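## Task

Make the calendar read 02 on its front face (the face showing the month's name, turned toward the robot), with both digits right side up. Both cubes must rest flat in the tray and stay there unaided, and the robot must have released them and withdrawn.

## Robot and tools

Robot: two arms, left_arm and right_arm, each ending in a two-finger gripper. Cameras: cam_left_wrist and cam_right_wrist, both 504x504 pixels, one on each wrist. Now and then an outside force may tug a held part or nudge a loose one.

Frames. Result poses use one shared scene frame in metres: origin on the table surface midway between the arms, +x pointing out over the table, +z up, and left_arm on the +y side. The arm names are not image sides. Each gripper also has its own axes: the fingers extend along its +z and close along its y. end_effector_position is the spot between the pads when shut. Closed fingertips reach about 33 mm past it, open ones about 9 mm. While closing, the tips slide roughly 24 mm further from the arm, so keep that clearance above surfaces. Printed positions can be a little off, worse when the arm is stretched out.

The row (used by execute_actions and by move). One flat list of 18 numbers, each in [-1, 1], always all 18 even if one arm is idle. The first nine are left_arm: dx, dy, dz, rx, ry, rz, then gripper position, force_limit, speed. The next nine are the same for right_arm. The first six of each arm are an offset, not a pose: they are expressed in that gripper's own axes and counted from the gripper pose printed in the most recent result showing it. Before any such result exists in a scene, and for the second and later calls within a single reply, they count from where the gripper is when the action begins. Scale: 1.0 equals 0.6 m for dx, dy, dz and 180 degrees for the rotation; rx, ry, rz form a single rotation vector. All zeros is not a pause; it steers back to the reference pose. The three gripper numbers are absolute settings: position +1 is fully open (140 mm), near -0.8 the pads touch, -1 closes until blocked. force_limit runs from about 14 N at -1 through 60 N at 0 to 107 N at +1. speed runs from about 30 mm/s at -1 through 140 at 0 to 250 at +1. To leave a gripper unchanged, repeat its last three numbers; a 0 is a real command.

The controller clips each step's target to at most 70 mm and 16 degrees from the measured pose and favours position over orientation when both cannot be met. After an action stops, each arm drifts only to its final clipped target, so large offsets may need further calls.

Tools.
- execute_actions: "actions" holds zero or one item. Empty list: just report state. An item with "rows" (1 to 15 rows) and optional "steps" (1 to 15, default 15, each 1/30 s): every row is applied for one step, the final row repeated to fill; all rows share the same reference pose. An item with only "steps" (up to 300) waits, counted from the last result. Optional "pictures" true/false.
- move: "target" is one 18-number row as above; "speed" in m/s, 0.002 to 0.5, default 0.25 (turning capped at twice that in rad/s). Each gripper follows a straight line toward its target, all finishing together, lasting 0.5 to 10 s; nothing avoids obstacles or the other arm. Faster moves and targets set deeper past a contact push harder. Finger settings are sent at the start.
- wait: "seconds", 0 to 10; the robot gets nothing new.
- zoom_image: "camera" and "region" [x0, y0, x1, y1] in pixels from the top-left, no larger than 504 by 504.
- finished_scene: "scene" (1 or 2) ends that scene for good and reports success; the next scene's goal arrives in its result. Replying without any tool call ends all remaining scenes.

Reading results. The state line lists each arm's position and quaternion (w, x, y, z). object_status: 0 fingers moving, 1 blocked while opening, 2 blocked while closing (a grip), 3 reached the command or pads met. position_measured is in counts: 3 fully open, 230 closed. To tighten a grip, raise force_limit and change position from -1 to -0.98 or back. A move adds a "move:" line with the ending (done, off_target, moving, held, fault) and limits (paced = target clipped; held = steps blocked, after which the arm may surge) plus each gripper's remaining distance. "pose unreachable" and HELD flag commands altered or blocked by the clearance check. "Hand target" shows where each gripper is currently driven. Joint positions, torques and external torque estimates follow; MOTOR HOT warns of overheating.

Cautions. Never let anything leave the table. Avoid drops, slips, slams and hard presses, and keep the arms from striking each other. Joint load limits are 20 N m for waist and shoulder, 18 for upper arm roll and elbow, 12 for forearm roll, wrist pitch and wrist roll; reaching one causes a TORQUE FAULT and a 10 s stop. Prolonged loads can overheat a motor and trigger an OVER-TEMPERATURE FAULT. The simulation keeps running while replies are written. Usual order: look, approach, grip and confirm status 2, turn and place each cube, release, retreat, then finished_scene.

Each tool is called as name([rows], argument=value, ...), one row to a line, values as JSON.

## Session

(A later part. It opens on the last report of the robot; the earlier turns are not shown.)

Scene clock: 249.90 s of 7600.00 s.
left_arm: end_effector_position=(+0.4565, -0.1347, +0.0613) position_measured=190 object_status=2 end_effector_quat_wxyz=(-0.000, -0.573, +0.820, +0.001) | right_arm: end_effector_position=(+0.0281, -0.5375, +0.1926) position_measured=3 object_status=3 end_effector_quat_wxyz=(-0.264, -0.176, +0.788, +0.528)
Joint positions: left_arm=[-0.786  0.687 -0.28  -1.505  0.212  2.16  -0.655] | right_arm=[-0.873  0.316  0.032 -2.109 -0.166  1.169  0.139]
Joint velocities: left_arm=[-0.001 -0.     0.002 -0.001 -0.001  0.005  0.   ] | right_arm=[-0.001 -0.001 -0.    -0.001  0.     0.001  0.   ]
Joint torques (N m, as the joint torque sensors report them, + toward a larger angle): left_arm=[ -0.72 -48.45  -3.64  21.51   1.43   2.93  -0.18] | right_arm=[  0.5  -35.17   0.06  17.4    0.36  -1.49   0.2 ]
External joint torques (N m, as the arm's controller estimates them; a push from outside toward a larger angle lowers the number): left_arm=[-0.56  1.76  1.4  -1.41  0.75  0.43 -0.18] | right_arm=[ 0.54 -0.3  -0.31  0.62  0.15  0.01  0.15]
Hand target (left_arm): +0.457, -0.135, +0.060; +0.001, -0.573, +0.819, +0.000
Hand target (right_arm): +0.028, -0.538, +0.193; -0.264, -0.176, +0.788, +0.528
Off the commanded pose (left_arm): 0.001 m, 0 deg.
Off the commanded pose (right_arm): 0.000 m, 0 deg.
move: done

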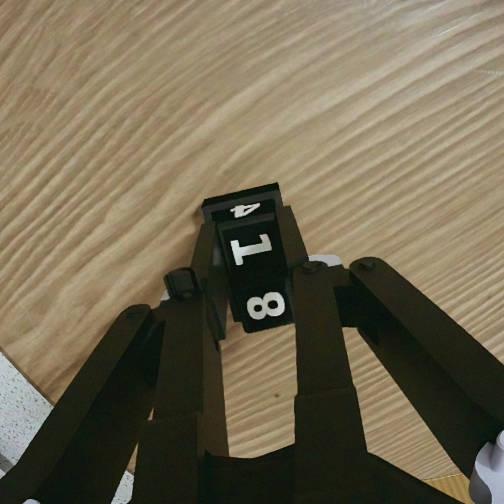

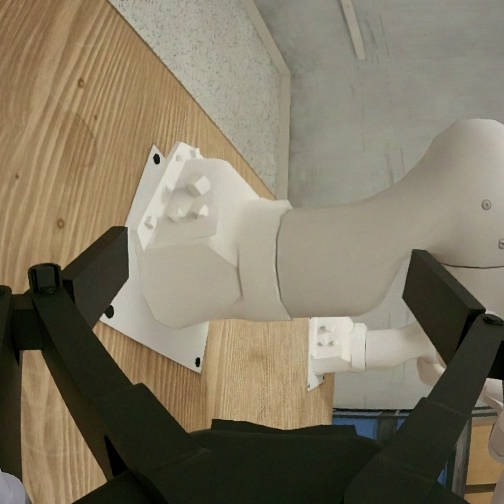

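move(target=[0,0,0.003,0,0,0,-1,0,-0.5,0,0,0,0,0,0,1,0,0], speed=0.01)

move(target=[0,0,0,0,0,0,-0.15,0,-0.5,0,0,0,0,0,0,1,0,0])

move(target=[0,0,-0.08,0,0,0,-0.15,0,0,0,0,0,0,0,0,1,0,0], speed=0.12)

move(target=[-0.03,0.2,-0.04,0,0,-0.5,1,0,0,0,0,0,0,0,0,1,0,0], speed=0.4)

move(target=[0,0,0,0,0.12,0,1,0,0,0,0,0,0,0,0,1,0,0])

Scene clock: 259.87 s of 7600.00 s.
left_arm: end_effector_position=(+0.4566, -0.1346, +0.0608) position_measured=190 object_status=2 end_effector_quat_wxyz=(-0.000, -0.573, +0.820, +0.001) | right_arm: end_effector_position=(+0.0281, -0.5375, +0.1926) position_measured=3 object_status=3 end_effector_quat_wxyz=(-0.264, -0.176, +0.788, +0.528)
Joint positions: left_arm=[-0.786  0.688 -0.279 -1.505  0.212  2.161 -0.655] | right_arm=[-0.873  0.316  0.032 -2.109 -0.166  1.169  0.139]
Joint velocities: left_arm=[ 0.     0.002  0.002  0.001  0.    -0.002 -0.001] | right_arm=[-0.     0.     0.001  0.    -0.    -0.     0.001]
Joint torques (N m, as the joint torque sensors report them, + toward a larger angle): left_arm=[ -0.14 -48.22  -4.4   21.72   0.85   2.82  -0.09] | right_arm=[  0.61 -35.17   0.05  16.99   0.31  -1.45   0.22]
External joint torques (N m, as the arm's controller estimates them; a push from outside toward a larger angle lowers the number): left_arm=[-0.26  1.91  0.43 -1.2   0.17  0.32 -0.09] | right_arm=[ 0.59 -0.27 -0.37  0.2   0.1   0.05  0.17]
Hand target (left_arm): +0.457, -0.135, +0.060; -0.000, -0.573, +0.820, +0.001
Hand target (right_arm): +0.028, -0.538, +0.193; -0.264, -0.176, +0.788, +0.528
Off the commanded pose (left_arm): 0.001 m, 0 deg.
Off the commanded pose (right_arm): 0.000 m, 0 deg.
After step 90, 6.27 s passed at rest.
move: done

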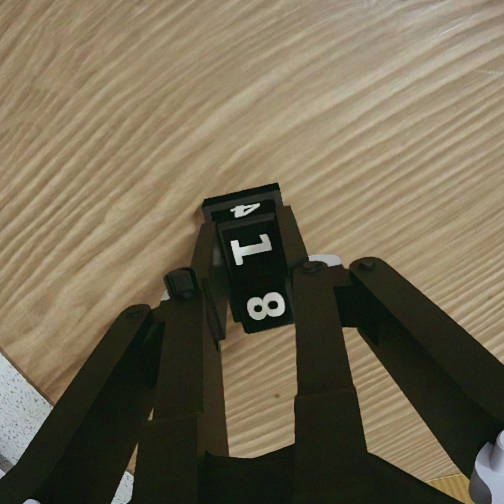

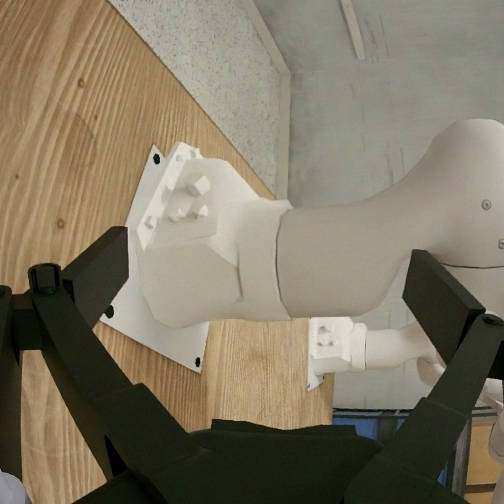

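Scene clock: 260.40 s of 7600.00 s.
left_arm: end_effector_position=(+0.4566, -0.1346, +0.0608) position_measured=148 object_status=0 end_effector_quat_wxyz=(-0.000, -0.573, +0.820, +0.001) | right_arm: end_effector_position=(+0.0281, -0.5375, +0.1926) position_measured=3 object_status=3 end_effector_quat_wxyz=(-0.264, -0.176, +0.788, +0.528)
Joint positions: left_arm=[-0.786  0.688 -0.279 -1.505  0.212  2.161 -0.655] | right_arm=[-0.873  0.316  0.032 -2.109 -0.166  1.169  0.139]
Joint velocities: left_arm=[ 0.001  0.001  0.001  0.     0.001 -0.001  0.002] | right_arm=[-0.001  0.001 -0.001 -0.     0.    -0.     0.   ]
Joint torques (N m, as the joint torque sensors report them, + toward a larger angle): left_arm=[  0.44 -49.12  -4.61  21.98   0.69   2.48  -0.08] | right_arm=[  0.84 -35.41   0.26  17.07   0.36  -1.46   0.16]
External joint torques (N m, as the arm's controller estimates them; a push from outside toward a larger angle lowers the number): left_arm=[ 0.31  0.99  0.21 -0.91  0.   -0.02 -0.08] | right_arm=[ 0.92 -0.64 -0.07  0.38  0.16  0.05  0.11]
Hand target (left_arm): +0.457, -0.135, +0.061; -0.000, -0.573, +0.820, +0.001
Hand target (right_arm): +0.028, -0.538, +0.193; -0.264, -0.176, +0.788, +0.528
Off the commanded pose (left_arm): 0.000 m, 0 deg.
Off the commanded pose (right_arm): 0.000 m, 0 deg.
move: done

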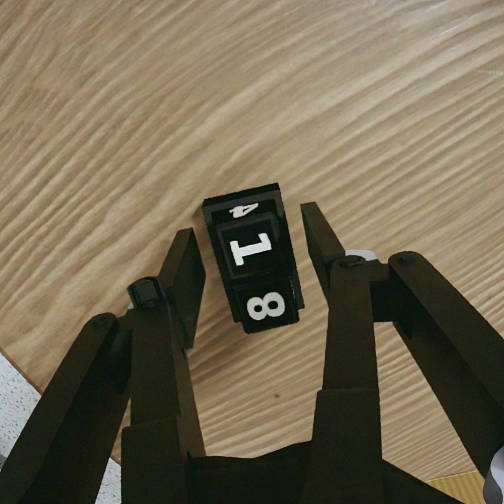

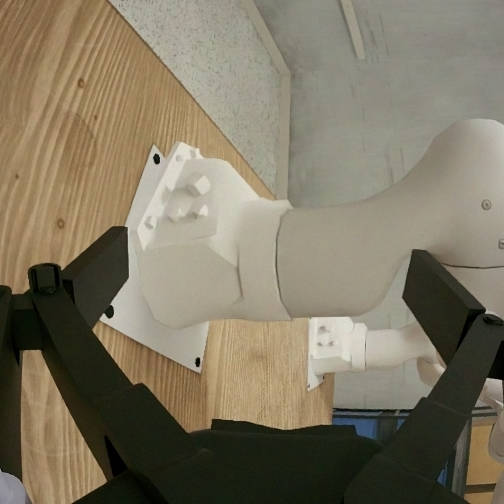

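Scene clock: 261.37 s of 7600.00 s.
left_arm: end_effector_position=(+0.4576, -0.1352, +0.1097) position_measured=148 object_status=3 end_effector_quat_wxyz=(+0.001, -0.574, +0.819, -0.002) | right_arm: end_effector_position=(+0.0281, -0.5375, +0.1926) position_measured=3 object_status=3 end_effector_quat_wxyz=(-0.264, -0.176, +0.788, +0.528)
Joint positions: left_arm=[-0.781  0.626 -0.291 -1.477  0.197  2.079 -0.65 ] | right_arm=[-0.873  0.316  0.032 -2.109 -0.166  1.169  0.139]
Joint velocities: left_arm=[ 0.001  0.001 -0.001  0.    -0.001 -0.01   0.004] | right_arm=[ 0.001 -0.     0.001 -0.001 -0.001 -0.     0.001]
Joint torques (N m, as the joint torque sensors report them, + toward a larger angle): left_arm=[  0.87 -47.54  -5.16  22.53  -0.01   2.2    0.06] | right_arm=[  0.71 -35.36   0.11  16.79   0.34  -1.48   0.18]
External joint torques (N m, as the arm's controller estimates them; a push from outside toward a larger angle lowers the number): left_arm=[ 0.86  1.87 -0.47 -1.02 -0.74 -0.33  0.06] | right_arm=[ 0.66 -0.5  -0.35  0.01  0.13  0.03  0.13]
Hand target (left_arm): +0.456, -0.134, +0.109; -0.000, -0.573, +0.820, +0.001
Hand target (right_arm): +0.028, -0.538, +0.193; -0.264, -0.176, +0.788, +0.528
Off the commanded pose (left_arm): 0.001 m, 0 deg.
Off the commanded pose (right_arm): 0.000 m, 0 deg.
move: done

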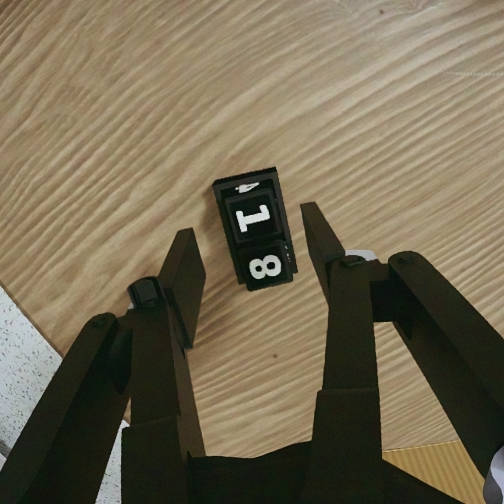

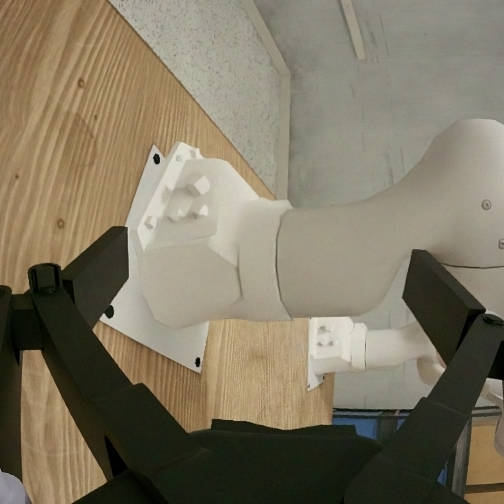

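Scene clock: 264.53 s of 7600.00 s.
left_arm: end_effector_position=(+0.3506, -0.0757, +0.1318) position_measured=3 object_status=3 end_effector_quat_wxyz=(+0.003, +0.984, -0.177, -0.001) | right_arm: end_effector_position=(+0.0281, -0.5375, +0.1926) position_measured=3 object_status=3 end_effector_quat_wxyz=(-0.264, -0.176, +0.788, +0.528)
Joint positions: left_arm=[-1.279  0.25   0.208 -1.984 -0.07   2.23  -2.131] | right_arm=[-0.873  0.316  0.032 -2.109 -0.166  1.169  0.139]
Joint velocities: left_arm=[-0.003  0.002  0.002  0.001 -0.     0.001 -0.031] | right_arm=[-0.     0.001  0.     0.    -0.    -0.     0.001]
Joint torques (N m, as the joint torque sensors report them, + toward a larger angle): left_arm=[ -1.27 -37.54   3.85  21.34   1.49   2.85  -0.24] | right_arm=[  0.81 -35.01   0.11  16.99   0.32  -1.48   0.22]
External joint torques (N m, as the arm's controller estimates them; a push from outside toward a larger angle lowers the number): left_arm=[-1.15  0.35  2.08 -1.45  0.78  0.34 -0.24] | right_arm=[ 0.72 -0.18 -0.37  0.21  0.11  0.03  0.16]
Hand target (left_arm): +0.351, -0.075, +0.131; +0.002, +0.985, -0.171, +0.001
Hand target (right_arm): +0.028, -0.538, +0.193; -0.264, -0.176, +0.788, +0.528
Off the commanded pose (left_arm): 0.002 m, 1 deg.
Off the commanded pose (right_arm): 0.000 m, 0 deg.
move: done; limits=paced

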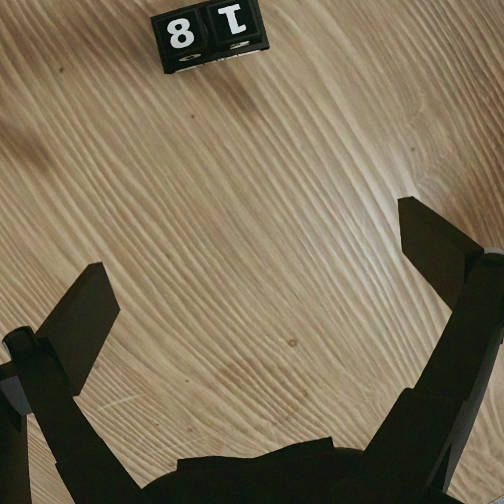

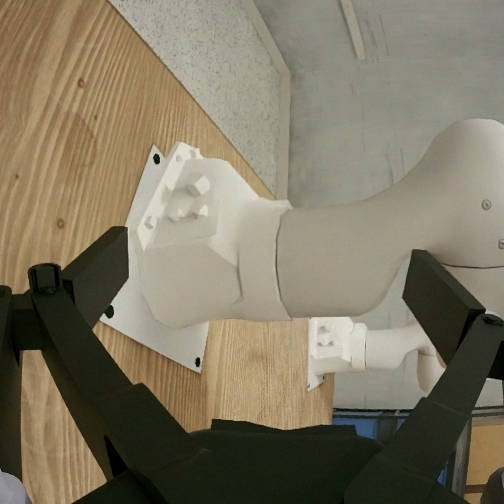

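Scene clock: 266.47 s of 7600.00 s.
left_arm: end_effector_position=(+0.3518, -0.0746, +0.1302) position_measured=3 object_status=3 end_effector_quat_wxyz=(+0.034, +0.966, -0.179, +0.183) | right_arm: end_effector_position=(+0.0281, -0.5375, +0.1926) position_measured=3 object_status=3 end_effector_quat_wxyz=(-0.264, -0.176, +0.788, +0.528)
Joint positions: left_arm=[-1.461  0.089  0.324 -2.327  0.448  2.672 -2.602] | right_arm=[-0.873  0.316  0.032 -2.109 -0.166  1.169  0.139]
Joint velocities: left_arm=[ 0.001  0.    -0.001 -0.002  0.007  0.001 -0.042] | right_arm=[ 0.001 -0.     0.    -0.     0.     0.    -0.001]
Joint torques (N m, as the joint torque sensors report them, + toward a larger angle): left_arm=[ -0.82 -31.09   2.11  20.     1.01   3.12  -0.3 ] | right_arm=[  0.68 -35.24   0.18  16.75   0.34  -1.44   0.19]
External joint torques (N m, as the arm's controller estimates them; a push from outside toward a larger angle lowers the number): left_arm=[-0.94 -0.5   1.12 -1.58  0.85  0.4  -0.31] | right_arm=[ 0.65 -0.39 -0.24 -0.02  0.13  0.06  0.13]
Hand target (left_arm): +0.352, -0.075, +0.131; +0.036, +0.967, -0.173, +0.184
Hand target (right_arm): +0.028, -0.538, +0.193; -0.264, -0.176, +0.788, +0.528
Off the commanded pose (left_arm): 0.002 m, 1 deg.
Off the commanded pose (right_arm): 0.000 m, 0 deg.
move: done

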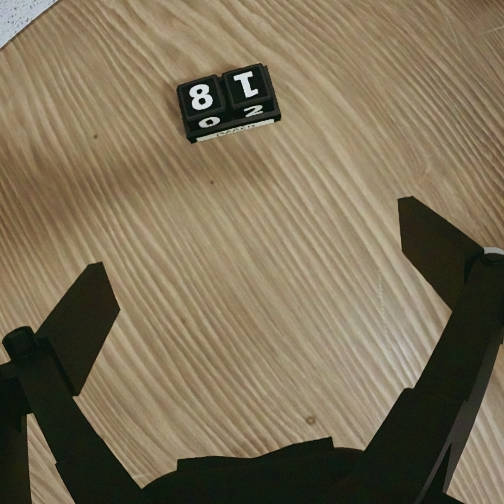

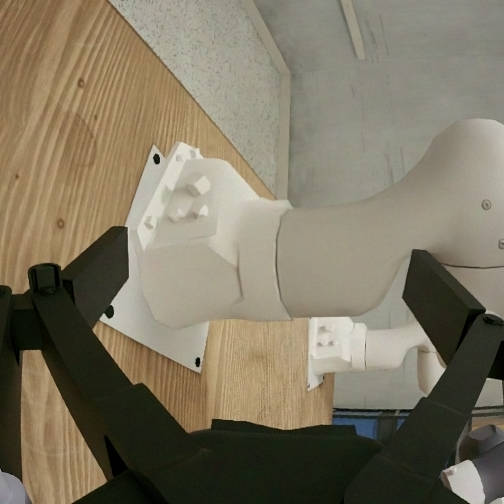

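zoom_image(camera="cam_left_wrist", region=[165, 55, 295, 150])

Region (165, 55, 295, 150) of cam_left_wrist's 504x504 image, scaled by 3.877, with more detail than that image has; it fills the top 368 rows of this view, and the rest is white.

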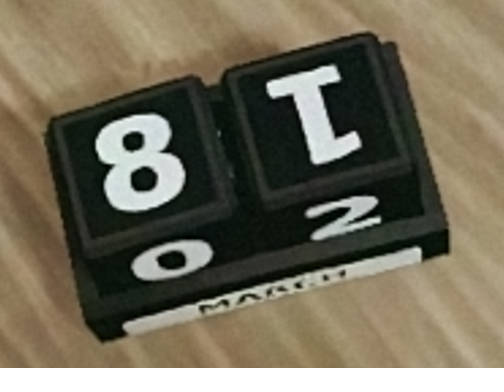

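finished_scene(scene=2)

The scene is finished: the task was done.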